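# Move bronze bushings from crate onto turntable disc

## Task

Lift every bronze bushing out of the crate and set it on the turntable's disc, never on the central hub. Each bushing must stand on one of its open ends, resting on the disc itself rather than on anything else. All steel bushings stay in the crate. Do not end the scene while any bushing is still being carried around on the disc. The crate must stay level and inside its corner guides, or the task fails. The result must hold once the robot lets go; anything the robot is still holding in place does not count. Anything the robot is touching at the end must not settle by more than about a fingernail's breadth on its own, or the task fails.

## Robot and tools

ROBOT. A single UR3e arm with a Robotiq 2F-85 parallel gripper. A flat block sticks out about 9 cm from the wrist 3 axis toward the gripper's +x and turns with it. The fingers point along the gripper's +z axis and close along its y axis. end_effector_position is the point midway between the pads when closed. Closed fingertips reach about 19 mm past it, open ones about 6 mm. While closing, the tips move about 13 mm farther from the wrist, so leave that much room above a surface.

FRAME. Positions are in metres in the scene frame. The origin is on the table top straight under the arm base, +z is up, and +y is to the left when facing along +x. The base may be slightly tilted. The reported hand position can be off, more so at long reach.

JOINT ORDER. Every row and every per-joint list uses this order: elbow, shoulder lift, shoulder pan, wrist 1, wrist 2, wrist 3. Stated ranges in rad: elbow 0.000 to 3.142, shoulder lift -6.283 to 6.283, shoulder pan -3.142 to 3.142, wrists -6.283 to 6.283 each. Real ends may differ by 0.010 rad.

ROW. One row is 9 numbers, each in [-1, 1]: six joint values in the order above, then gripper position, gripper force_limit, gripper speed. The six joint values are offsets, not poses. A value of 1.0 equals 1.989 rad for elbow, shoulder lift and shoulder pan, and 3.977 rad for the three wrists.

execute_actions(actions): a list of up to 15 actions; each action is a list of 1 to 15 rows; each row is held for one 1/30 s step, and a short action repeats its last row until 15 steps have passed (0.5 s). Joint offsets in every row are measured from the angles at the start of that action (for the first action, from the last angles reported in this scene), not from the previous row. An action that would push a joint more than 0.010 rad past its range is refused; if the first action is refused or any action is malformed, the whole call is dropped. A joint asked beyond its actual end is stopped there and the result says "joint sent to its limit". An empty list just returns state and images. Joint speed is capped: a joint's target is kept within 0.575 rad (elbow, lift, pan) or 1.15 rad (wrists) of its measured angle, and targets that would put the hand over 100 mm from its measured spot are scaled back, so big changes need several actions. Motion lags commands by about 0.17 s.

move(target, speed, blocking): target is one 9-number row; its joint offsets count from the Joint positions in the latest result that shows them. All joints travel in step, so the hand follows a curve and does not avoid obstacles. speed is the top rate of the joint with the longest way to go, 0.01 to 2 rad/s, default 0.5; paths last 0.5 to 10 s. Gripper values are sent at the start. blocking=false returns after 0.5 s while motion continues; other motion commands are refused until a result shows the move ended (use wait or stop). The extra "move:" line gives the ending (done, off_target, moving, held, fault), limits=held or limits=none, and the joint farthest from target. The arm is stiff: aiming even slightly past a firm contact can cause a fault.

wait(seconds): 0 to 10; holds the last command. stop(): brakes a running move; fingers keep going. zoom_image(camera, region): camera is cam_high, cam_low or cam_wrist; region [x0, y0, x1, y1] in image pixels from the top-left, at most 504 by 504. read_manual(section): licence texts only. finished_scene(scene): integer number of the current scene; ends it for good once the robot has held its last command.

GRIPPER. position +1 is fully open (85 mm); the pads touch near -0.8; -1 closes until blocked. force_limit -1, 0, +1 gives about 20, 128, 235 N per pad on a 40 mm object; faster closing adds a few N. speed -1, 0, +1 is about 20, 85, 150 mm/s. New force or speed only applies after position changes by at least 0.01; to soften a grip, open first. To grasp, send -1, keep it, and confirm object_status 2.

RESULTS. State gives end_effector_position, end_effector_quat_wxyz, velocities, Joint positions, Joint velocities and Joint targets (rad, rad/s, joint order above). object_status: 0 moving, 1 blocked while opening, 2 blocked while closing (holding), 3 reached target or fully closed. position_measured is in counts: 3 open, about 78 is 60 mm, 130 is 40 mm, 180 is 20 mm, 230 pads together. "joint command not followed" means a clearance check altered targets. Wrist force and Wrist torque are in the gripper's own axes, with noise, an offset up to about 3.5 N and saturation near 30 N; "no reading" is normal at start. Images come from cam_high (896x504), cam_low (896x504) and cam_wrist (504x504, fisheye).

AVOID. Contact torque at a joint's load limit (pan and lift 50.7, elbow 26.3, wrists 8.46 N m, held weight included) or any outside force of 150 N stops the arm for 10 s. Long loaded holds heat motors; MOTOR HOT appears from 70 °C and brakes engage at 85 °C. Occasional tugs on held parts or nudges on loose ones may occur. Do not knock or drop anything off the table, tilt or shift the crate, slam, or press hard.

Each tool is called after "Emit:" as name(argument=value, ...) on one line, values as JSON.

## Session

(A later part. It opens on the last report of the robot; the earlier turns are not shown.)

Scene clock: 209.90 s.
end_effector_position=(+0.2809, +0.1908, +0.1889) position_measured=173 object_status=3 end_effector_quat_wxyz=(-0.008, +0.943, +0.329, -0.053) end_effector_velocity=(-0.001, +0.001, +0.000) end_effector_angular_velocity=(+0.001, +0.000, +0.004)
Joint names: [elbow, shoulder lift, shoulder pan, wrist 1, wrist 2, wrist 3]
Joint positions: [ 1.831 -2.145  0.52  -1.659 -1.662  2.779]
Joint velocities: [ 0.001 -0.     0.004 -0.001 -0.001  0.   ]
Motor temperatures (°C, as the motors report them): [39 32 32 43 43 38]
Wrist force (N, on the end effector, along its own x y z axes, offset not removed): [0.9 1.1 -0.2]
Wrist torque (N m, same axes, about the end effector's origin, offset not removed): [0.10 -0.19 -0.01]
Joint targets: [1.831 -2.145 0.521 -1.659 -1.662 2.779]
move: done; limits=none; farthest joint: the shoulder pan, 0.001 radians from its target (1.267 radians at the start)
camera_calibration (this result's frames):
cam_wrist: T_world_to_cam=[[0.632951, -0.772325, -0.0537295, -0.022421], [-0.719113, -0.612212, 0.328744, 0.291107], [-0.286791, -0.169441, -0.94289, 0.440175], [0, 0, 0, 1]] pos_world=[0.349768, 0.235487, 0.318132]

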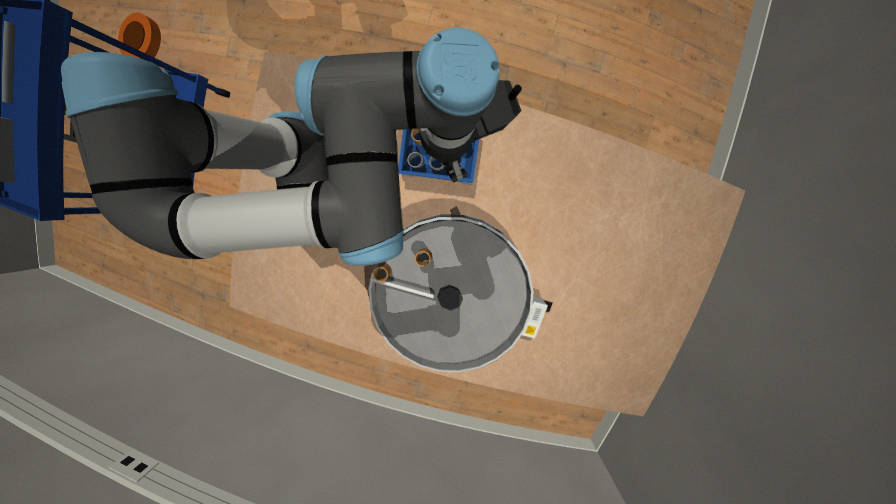

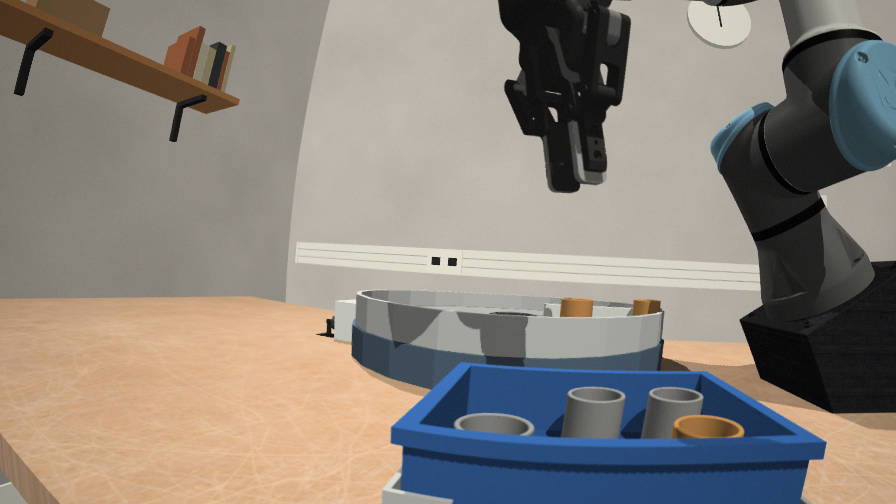

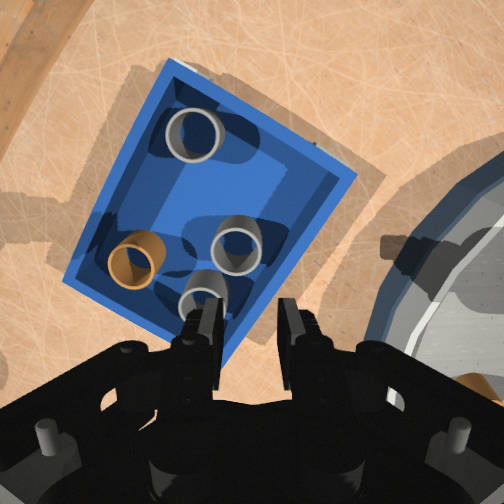

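Emit:
move(target=[0.2765,0.1524,0.174,-0.227,-0.0439,0,-0.35,0,0], speed=0.6)

Scene clock: 222.23 s.
end_effector_position=(+0.2134, +0.2400, +0.0759) position_measured=173 object_status=3 end_effector_quat_wxyz=(+0.000, +0.884, +0.467, +0.000) end_effector_velocity=(+0.000, +0.000, -0.000) end_effector_angular_velocity=(+0.000, -0.001, -0.000)
Joint names: [elbow, shoulder lift, shoulder pan, wrist 1, wrist 2, wrist 3]
Joint positions: [ 2.381 -1.842  0.866 -2.562 -1.837  2.779]
Joint velocities: [ 0.001  0.001  0.    -0.003 -0.001  0.   ]
Motor temperatures (°C, as the motors report them): [39 32 32 43 43 38]
Wrist force (N, on the end effector, along its own x y z axes, offset not removed): [0.5 1.3 0.8]
Wrist torque (N m, same axes, about the end effector's origin, offset not removed): [0.13 -0.10 0.02]
Joint targets: [2.381 -1.842 0.866 -2.562 -1.837 2.779]
move: done; limits=none; farthest joint: the shoulder lift, 0.001 radians from its target (0.304 radians at the start)
camera_calibration (this result's frames):
cam_wrist: T_world_to_cam=[[0.836158, -0.548487, -0.00128052, -0.0488293], [-0.532384, -0.812166, 0.238649, 0.324815], [-0.131936, -0.198867, -0.971105, 0.298788], [0, 0, 0, 1]] pos_world=[0.253176, 0.296441, 0.212575]

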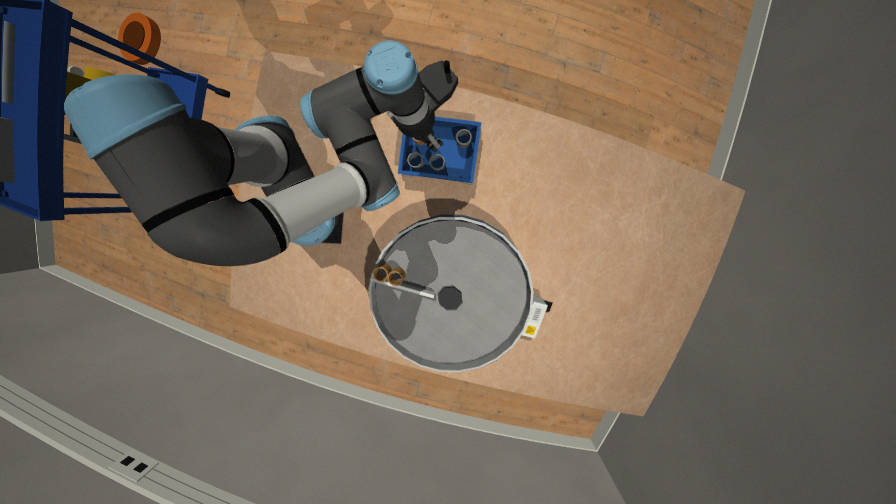

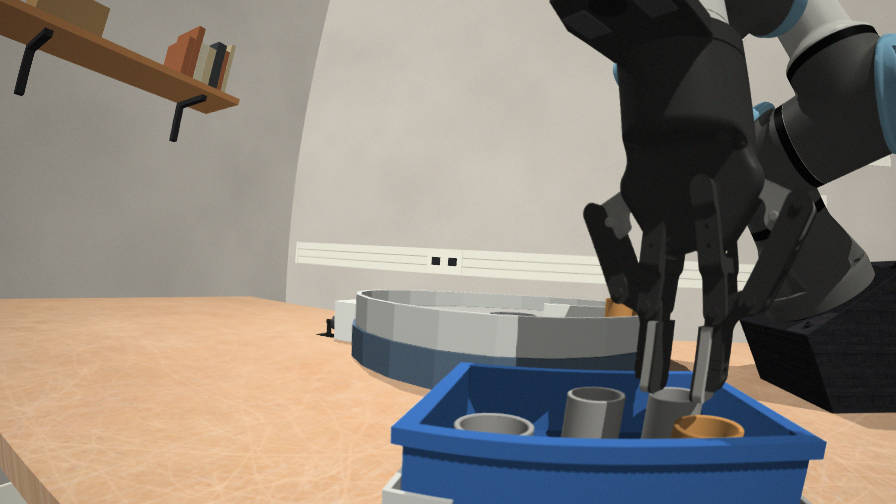

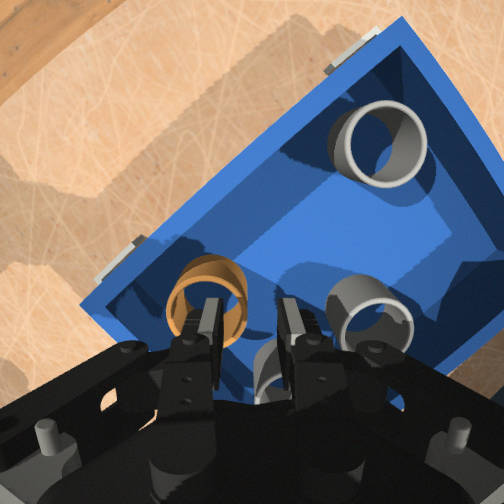

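Emit:
execute_actions(actions=[[[0.0085,0.02,-0.0055,-0.015,0.0013,0,-0.35,0,0]],[[0.004,0.009,-0.0025,-0.0065,0.0005,0,-0.35,0,0]],[[0.004,0.009,-0.0025,-0.0065,0.0005,0,-0.35,0,0]],[[0,0,0,0,0,0,-0.35,0,0]]])

Scene clock: 228.17 s.
end_effector_position=(+0.2132, +0.2402, +0.0591) position_measured=173 object_status=3 end_effector_quat_wxyz=(+0.000, +0.888, +0.459, -0.001) end_effector_velocity=(-0.000, +0.000, +0.000) end_effector_angular_velocity=(+0.001, -0.000, +0.002)
Joint names: [elbow, shoulder lift, shoulder pan, wrist 1, wrist 2, wrist 3]
Joint positions: [ 2.413 -1.768  0.846 -2.672 -1.828  2.779]
Joint velocities: [-0.     0.     0.002  0.    -0.    -0.   ]
Motor temperatures (°C, as the motors report them): [39 32 32 43 43 38]
Wrist force (N, on the end effector, along its own x y z axes, offset not removed): [0.3 1.2 -0.4]
Wrist torque (N m, same axes, about the end effector's origin, offset not removed): [0.16 -0.13 -0.03]
Joint targets: [2.413 -1.768 0.846 -2.672 -1.828 2.779]
camera_calibration (this result's frames):
cam_wrist: T_world_to_cam=[[0.82577, -0.564004, -0.00198407, -0.0425695], [-0.547072, -0.801825, 0.240394, 0.329402], [-0.137174, -0.197425, -0.970673, 0.283197], [0, 0, 0, 1]] pos_world=[0.254207, 0.296024, 0.195621]

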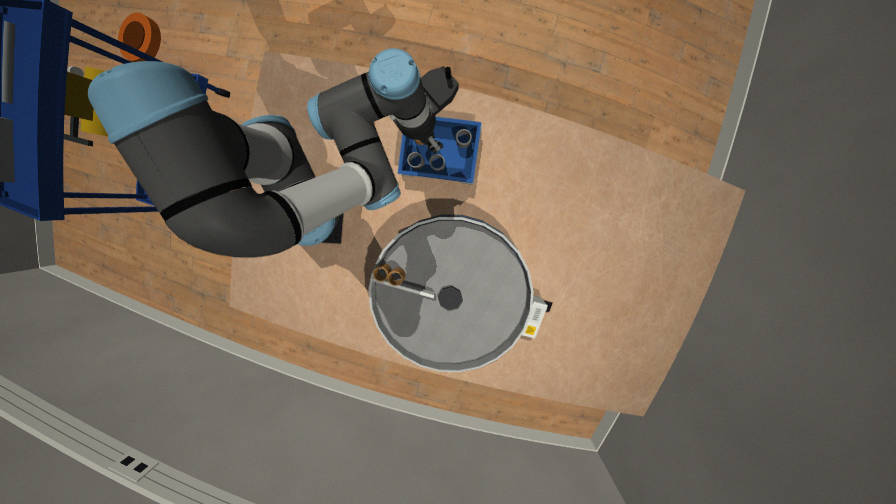

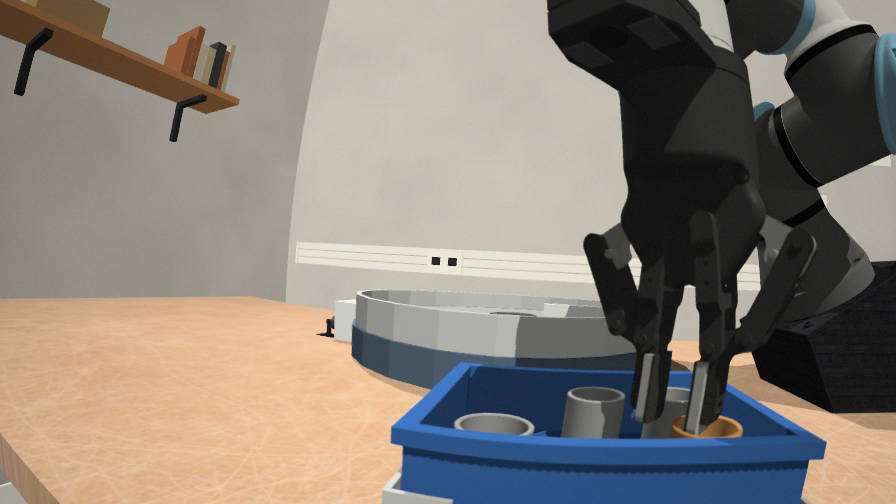

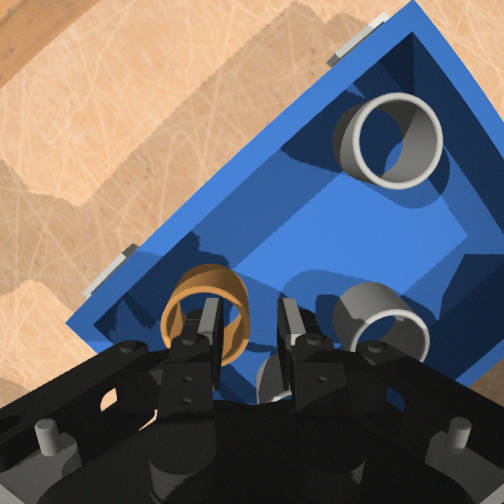

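Looks similar to the successful case. Step down 4 mm.

Emit:
execute_actions(actions=[[[0.002,0.0045,-0.0013,-0.0034,0,0,-0.35,0,0]],[[0.002,0.0045,-0.0013,-0.0034,0,0,-0.35,0,0]],[[0,0,0,0,0,0,-0.35,0,0]]])

Scene clock: 231.90 s.
end_effector_position=(+0.2134, +0.2396, +0.0553) position_measured=173 object_status=3 end_effector_quat_wxyz=(+0.001, +0.890, +0.457, -0.000) end_effector_velocity=(+0.000, +0.000, +0.000) end_effector_angular_velocity=(+0.000, -0.000, -0.001)
Joint names: [elbow, shoulder lift, shoulder pan, wrist 1, wrist 2, wrist 3]
Joint positions: [ 2.421 -1.75   0.84  -2.698 -1.828  2.779]
Joint velocities: [-0.    -0.    -0.001 -0.     0.     0.   ]
Motor temperatures (°C, as the motors report them): [39 32 32 43 43 38]
Wrist force (N, on the end effector, along its own x y z axes, offset not removed): [0.2 1.3 0.1]
Wrist torque (N m, same axes, about the end effector's origin, offset not removed): [0.17 -0.05 0.05]
Joint targets: [2.421 -1.750 0.840 -2.698 -1.828 2.779]
camera_calibration (this result's frames):
cam_wrist: T_world_to_cam=[[0.823087, -0.567915, 0.000115971, -0.0417172], [-0.55117, -0.798771, 0.241198, 0.330076], [-0.136887, -0.198591, -0.970476, 0.279561], [0, 0, 0, 1]] pos_world=[0.254534, 0.295482, 0.191699]

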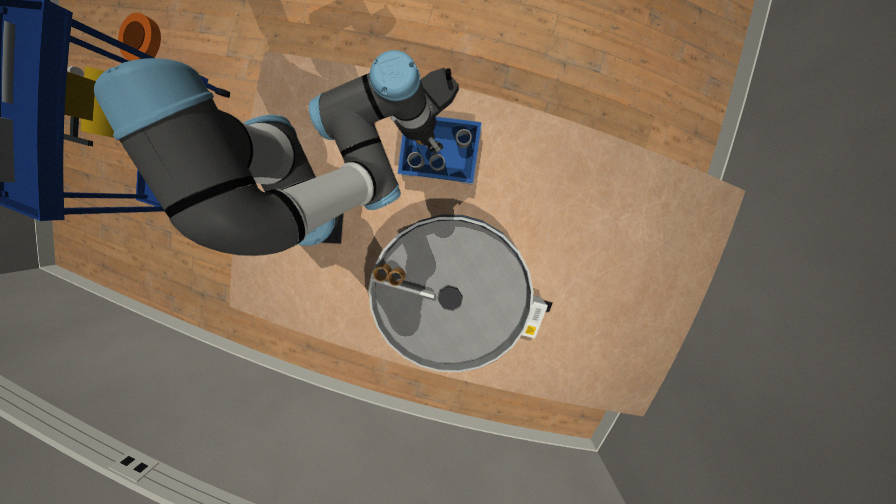

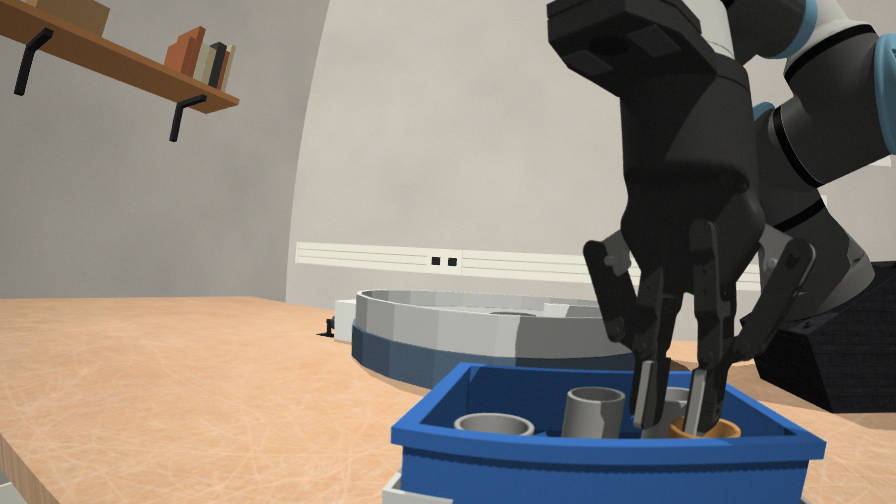

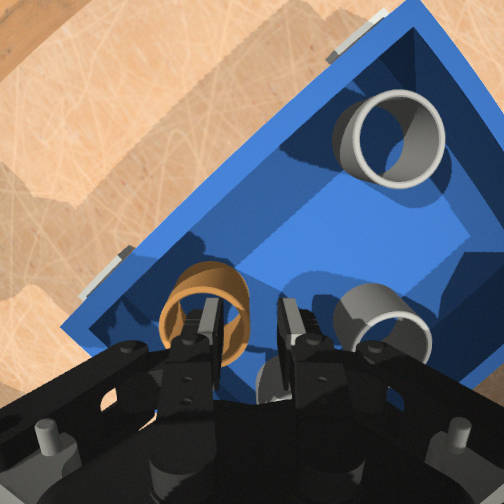

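Emit:
execute_actions(actions=[[[0.004,0.01,-0.0025,-0.0075,0.001,0,-0.35,0,0]],[[0.004,0.01,-0.0025,-0.0075,0.001,0,-0.35,0,0]],[[0,0,0,0,0,0,-0.35,0,0]]])

Emit:
execute_actions(actions=[[[0,0,0,0,0,0,-1,-0.5,-0.6]],[[0,0,0,0,0,0,-1,-0.5,-0.6]],[[0,0,0,0,0,0,-1,-0.5,-0.6]],[[-0.008,-0.02,0.005,0.015,-0.002,0,-1,-0.5,-0.6]],[[-0.02,-0.047,0.0135,0.035,-0.002,0,-1,-0.5,-0.6]],[[0,0,0,0,0,0,-1,-0.5,-0.6]]])

Scene clock: 238.77 s.
end_effector_position=(+0.2129, +0.2404, +0.0472) position_measured=173 object_status=3 end_effector_quat_wxyz=(-0.000, +0.892, +0.453, +0.000) end_effector_velocity=(+0.001, -0.000, -0.000) end_effector_angular_velocity=(-0.001, -0.001, -0.003)
Joint names: [elbow, shoulder lift, shoulder pan, wrist 1, wrist 2, wrist 3]
Joint positions: [ 2.437 -1.711  0.831 -2.757 -1.82   2.779]
Joint velocities: [-0.001 -0.    -0.003 -0.     0.     0.   ]
Motor temperatures (°C, as the motors report them): [39 32 32 43 43 38]
Wrist force (N, on the end effector, along its own x y z axes, offset not removed): [0.0 2.7 0.3]
Wrist torque (N m, same axes, about the end effector's origin, offset not removed): [0.44 0.01 -0.02]
Joint targets: [2.437 -1.711 0.831 -2.757 -1.820 2.779]
camera_calibration (this result's frames):
cam_wrist: T_world_to_cam=[[0.817639, -0.575725, -0.00253719, -0.0376767], [-0.558625, -0.794405, 0.238453, 0.333001], [-0.139299, -0.193551, -0.971151, 0.271192], [0, 0, 0, 1]] pos_world=[0.254605, 0.295336, 0.183867]

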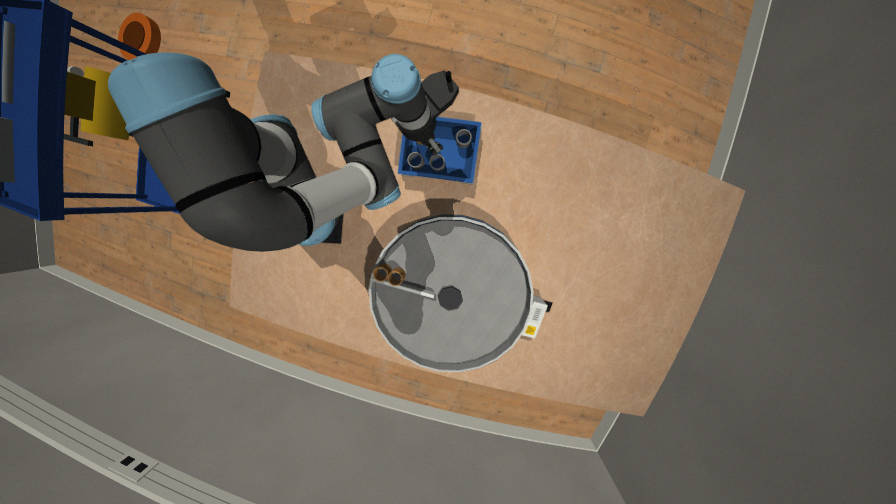

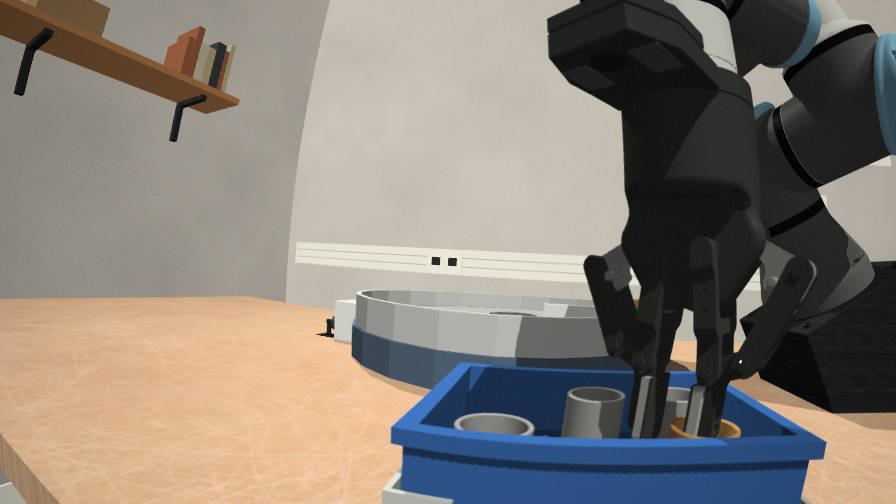

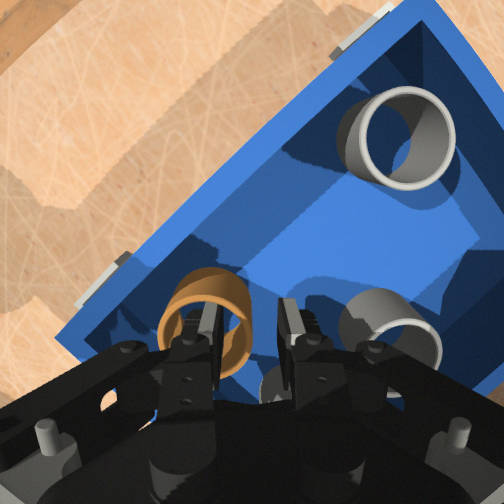

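Scene clock: 241.77 s.
end_effector_position=(+0.2126, +0.2401, +0.0757) position_measured=217 object_status=2 end_effector_quat_wxyz=(-0.000, +0.884, +0.468, -0.000) end_effector_velocity=(-0.000, -0.000, -0.000) end_effector_angular_velocity=(-0.000, +0.001, +0.001)
Joint names: [elbow, shoulder lift, shoulder pan, wrist 1, wrist 2, wrist 3]
Joint positions: [ 2.382 -1.842  0.867 -2.561 -1.835  2.779]
Joint velocities: [ 0.     0.001  0.    -0.     0.    -0.   ]
Motor temperatures (°C, as the motors report them): [39 33 32 43 43 38]
Wrist force (N, on the end effector, along its own x y z axes, offset not removed): [1.4 0.9 0.7]
Wrist torque (N m, same axes, about the end effector's origin, offset not removed): [0.10 -0.25 0.02]
Joint targets: [2.382 -1.842 0.867 -2.561 -1.835 2.779]
camera_calibration (this result's frames):
cam_wrist: T_world_to_cam=[[0.83676, -0.547561, -0.00321493, -0.0482328], [-0.530994, -0.81285, 0.239417, 0.324319], [-0.133709, -0.198628, -0.970911, 0.298784], [0, 0, 0, 1]] pos_world=[0.252521, 0.296559, 0.21229]

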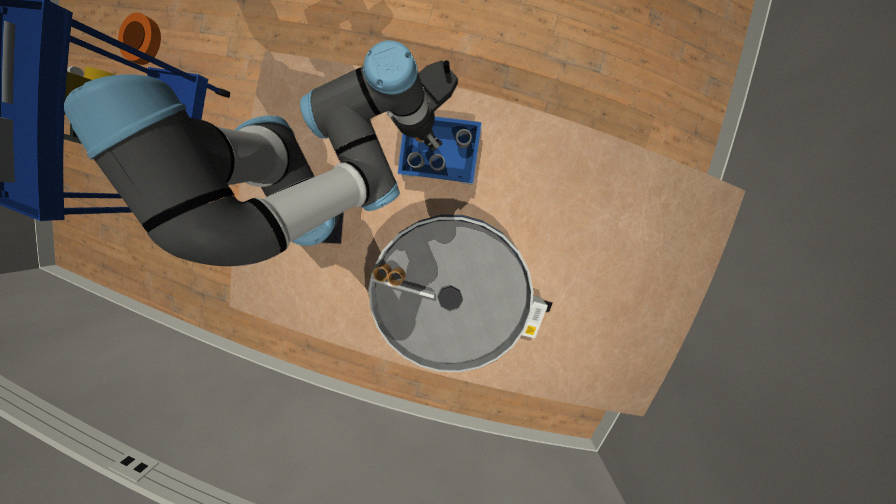

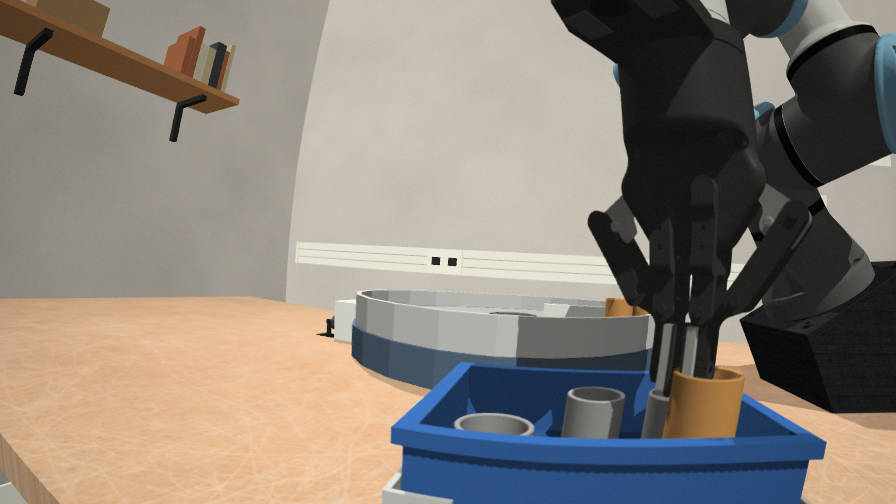

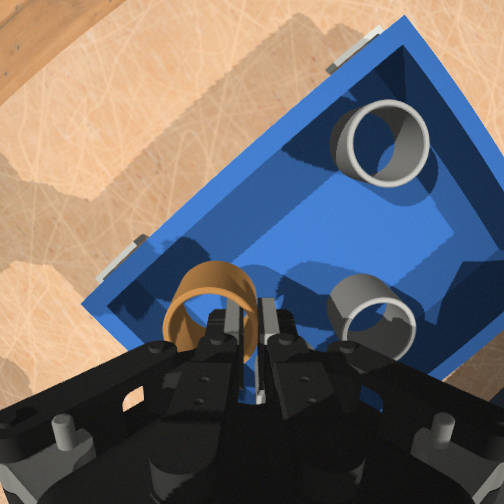

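Emit:
execute_actions(actions=[[[-0.032,-0.058,0.018,0.048,-0.004,0,-1,-0.5,-0.6]],[[0,0,0,0,0,0,-1,-0.5,-0.6]]])

Emit:
move(target=[-0.244,-0.094,-0.192,0.178,0.0468,0,-1,-0.5,-0.6], speed=0.6)

Emit:
move(target=[-0.062,0.009,-0.6365,0.06,0.1375,0,-1,-0.5,-0.6], speed=1.0)

Scene clock: 247.80 s.
end_effector_position=(+0.2109, +0.2375, +0.1042) position_measured=217 object_status=2 end_effector_quat_wxyz=(-0.000, +0.876, +0.483, -0.002) end_effector_velocity=(+0.000, -0.000, -0.000) end_effector_angular_velocity=(+0.000, +0.000, -0.000)
Joint names: [elbow, shoulder lift, shoulder pan, wrist 1, wrist 2, wrist 3]
Joint positions: [ 2.319 -1.956  0.902 -2.373 -1.851  2.779]
Joint velocities: [ 0.  0. -0. -0.  0. -0.]
Motor temperatures (°C, as the motors report them): [39 33 32 43 43 38]
Wrist force (N, on the end effector, along its own x y z axes, offset not removed): [0.4 2.0 1.1]
Wrist torque (N m, same axes, about the end effector's origin, offset not removed): [0.24 -0.12 0.00]
Joint targets: [2.319 -1.956 0.902 -2.373 -1.851 2.779]
camera_calibration (this result's frames):
cam_wrist: T_world_to_cam=[[0.854818, -0.518915, -0.00375878, -0.0587274], [-0.502713, -0.829882, 0.242025, 0.312239], [-0.12871, -0.204998, -0.970263, 0.326034], [0, 0, 0, 1]] pos_world=[0.249132, 0.295483, 0.240548]

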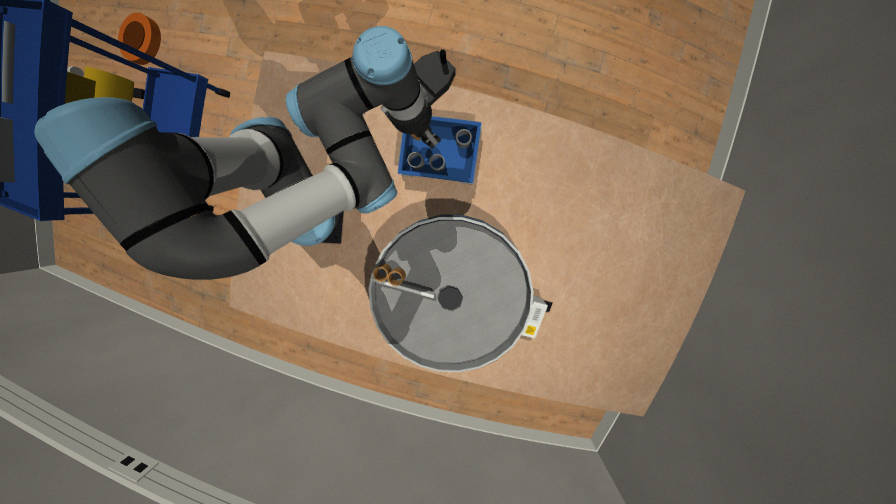

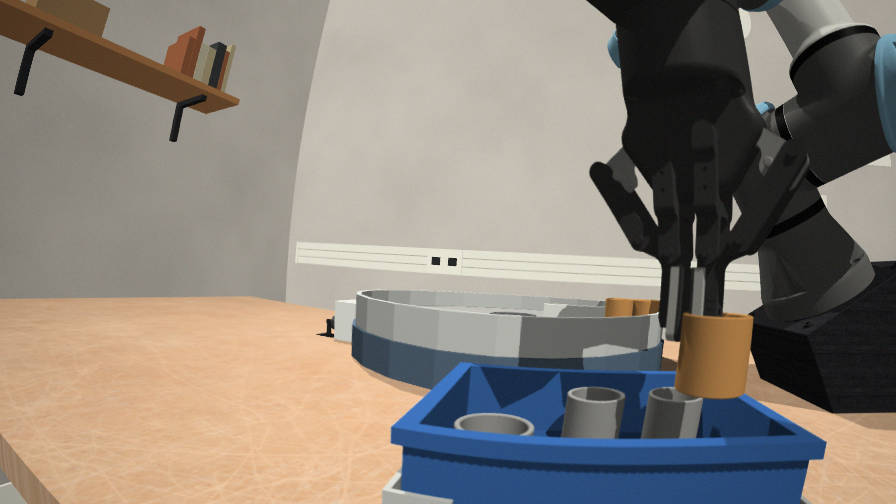

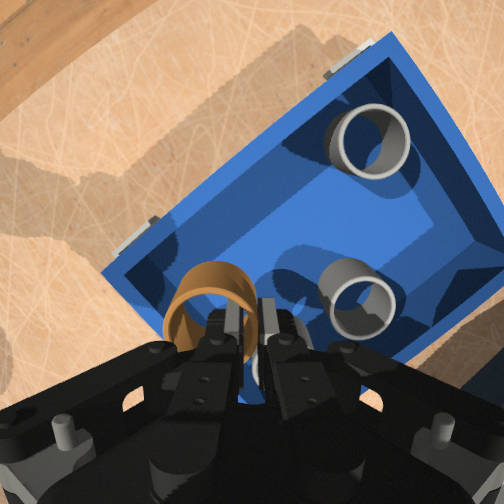

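Scene clock: 249.63 s.
end_effector_position=(+0.2817, +0.1904, +0.1878) position_measured=217 object_status=2 end_effector_quat_wxyz=(-0.007, +0.943, +0.329, -0.053) end_effector_velocity=(+0.000, -0.001, +0.000) end_effector_angular_velocity=(-0.002, +0.000, -0.003)
Joint names: [elbow, shoulder lift, shoulder pan, wrist 1, wrist 2, wrist 3]
Joint positions: [ 1.834 -2.143  0.521 -1.666 -1.665  2.779]
Joint velocities: [-0.002 -0.    -0.004  0.003  0.     0.   ]
Motor temperatures (°C, as the motors report them): [39 33 32 43 43 38]
Wrist force (N, on the end effector, along its own x y z axes, offset not removed): [1.1 1.1 1.2]
Wrist torque (N m, same axes, about the end effector's origin, offset not removed): [0.09 -0.18 -0.02]
Joint targets: [1.834 -2.143 0.520 -1.665 -1.665 2.779]
move: done; limits=none; farthest joint: the wrist 1, 0.001 radians from its target (0.708 radians at the start)
camera_calibration (this result's frames):
cam_wrist: T_world_to_cam=[[0.63346, -0.772109, -0.0507603, -0.0240093], [-0.71929, -0.611768, 0.329184, 0.291654], [-0.285219, -0.172013, -0.942901, 0.439327], [0, 0, 0, 1]] pos_world=[0.350297, 0.235456, 0.317015]

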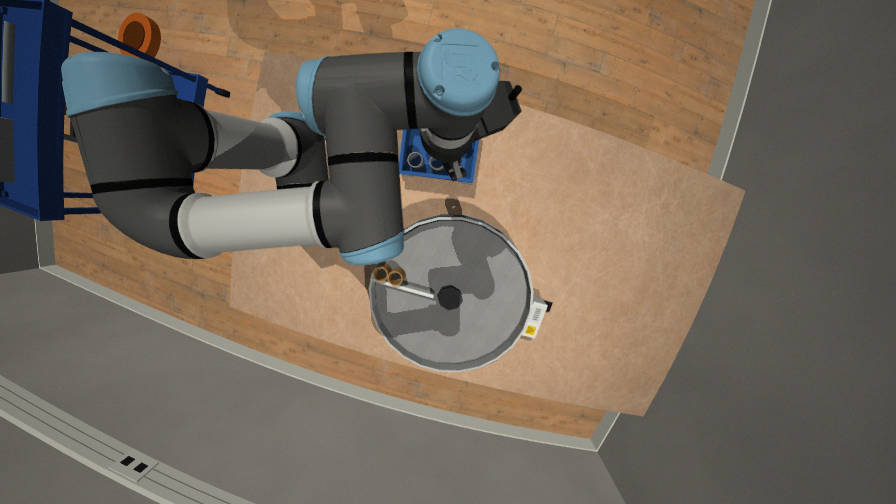

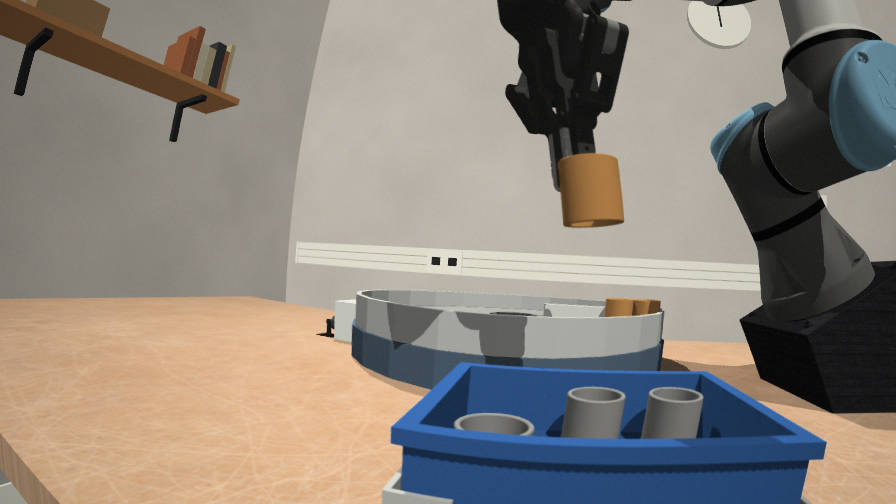

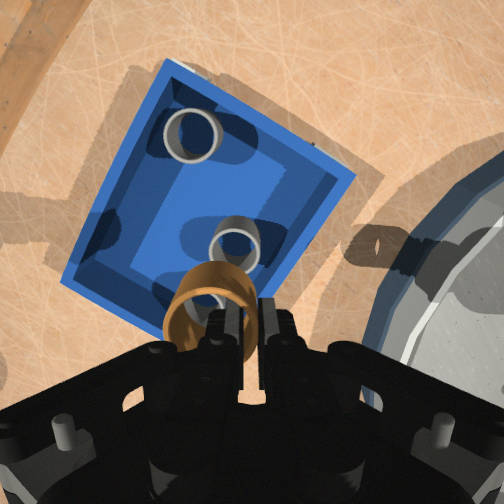

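Scene clock: 251.67 s.
end_effector_position=(+0.4003, -0.0176, +0.1632) position_measured=217 object_status=2 end_effector_quat_wxyz=(-0.004, +0.967, -0.256, -0.000) end_effector_velocity=(+0.000, -0.001, +0.000) end_effector_angular_velocity=(-0.001, -0.001, -0.002)
Joint names: [elbow, shoulder lift, shoulder pan, wrist 1, wrist 2, wrist 3]
Joint positions: [ 1.711 -2.125 -0.745 -1.427 -1.118  2.779]
Joint velocities: [-0.001 -0.    -0.002  0.     0.001  0.   ]
Motor temperatures (°C, as the motors report them): [39 33 32 43 43 38]
Wrist force (N, on the end effector, along its own x y z axes, offset not removed): [0.3 1.0 1.1]
Wrist torque (N m, same axes, about the end effector's origin, offset not removed): [0.08 -0.11 0.02]
Joint targets: [1.711 -2.125 -0.745 -1.427 -1.118 2.779]
move: done; limits=none; farthest joint: the shoulder pan, 0.000 radians from its target (1.265 radians at the start)
camera_calibration (this result's frames):
cam_wrist: T_world_to_cam=[[-0.478243, -0.878178, -0.009298, 0.175449], [-0.853433, 0.462217, 0.240846, 0.344851], [-0.207208, 0.123118, -0.970519, 0.392681], [0, 0, 0, 1]] pos_world=[0.459581, -0.0536672, 0.29968]

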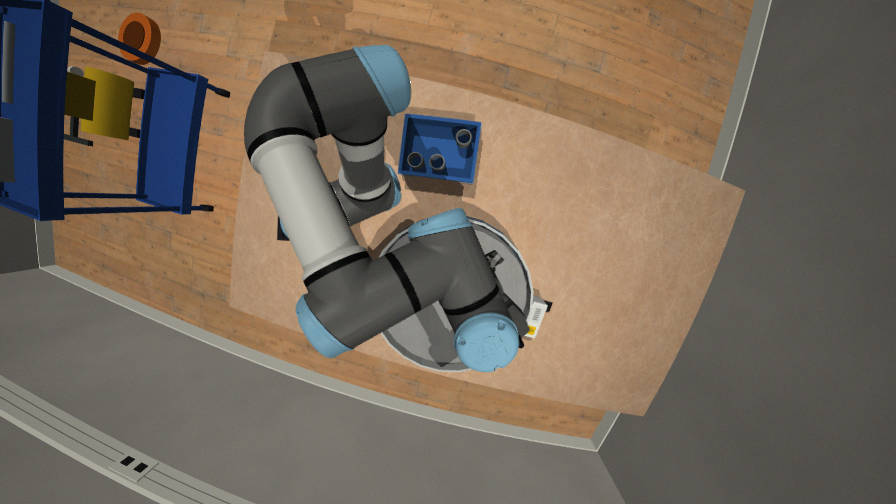

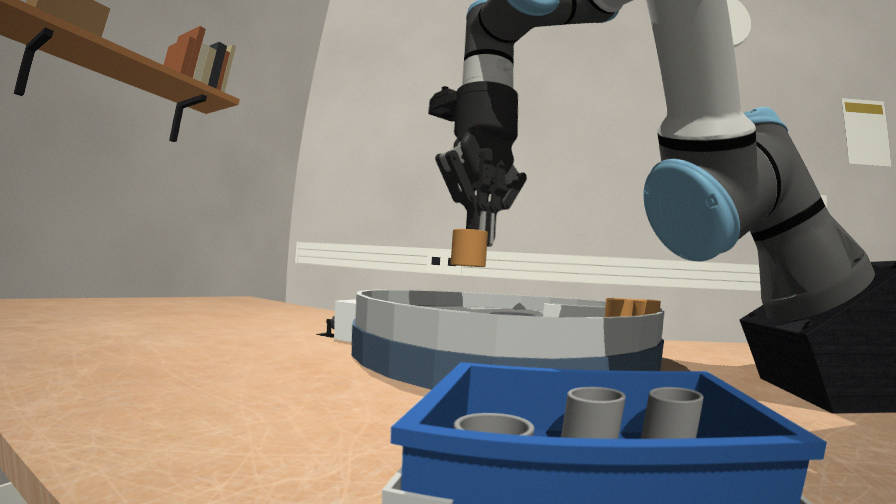

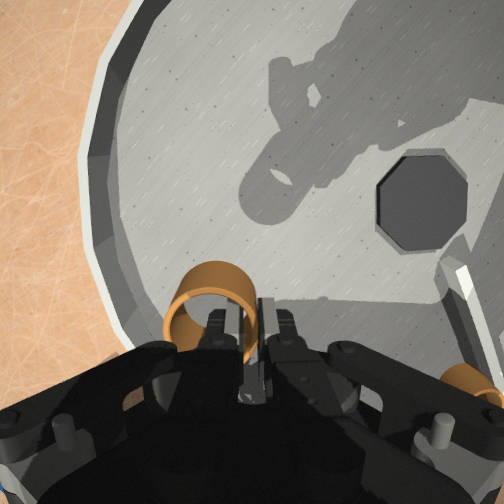

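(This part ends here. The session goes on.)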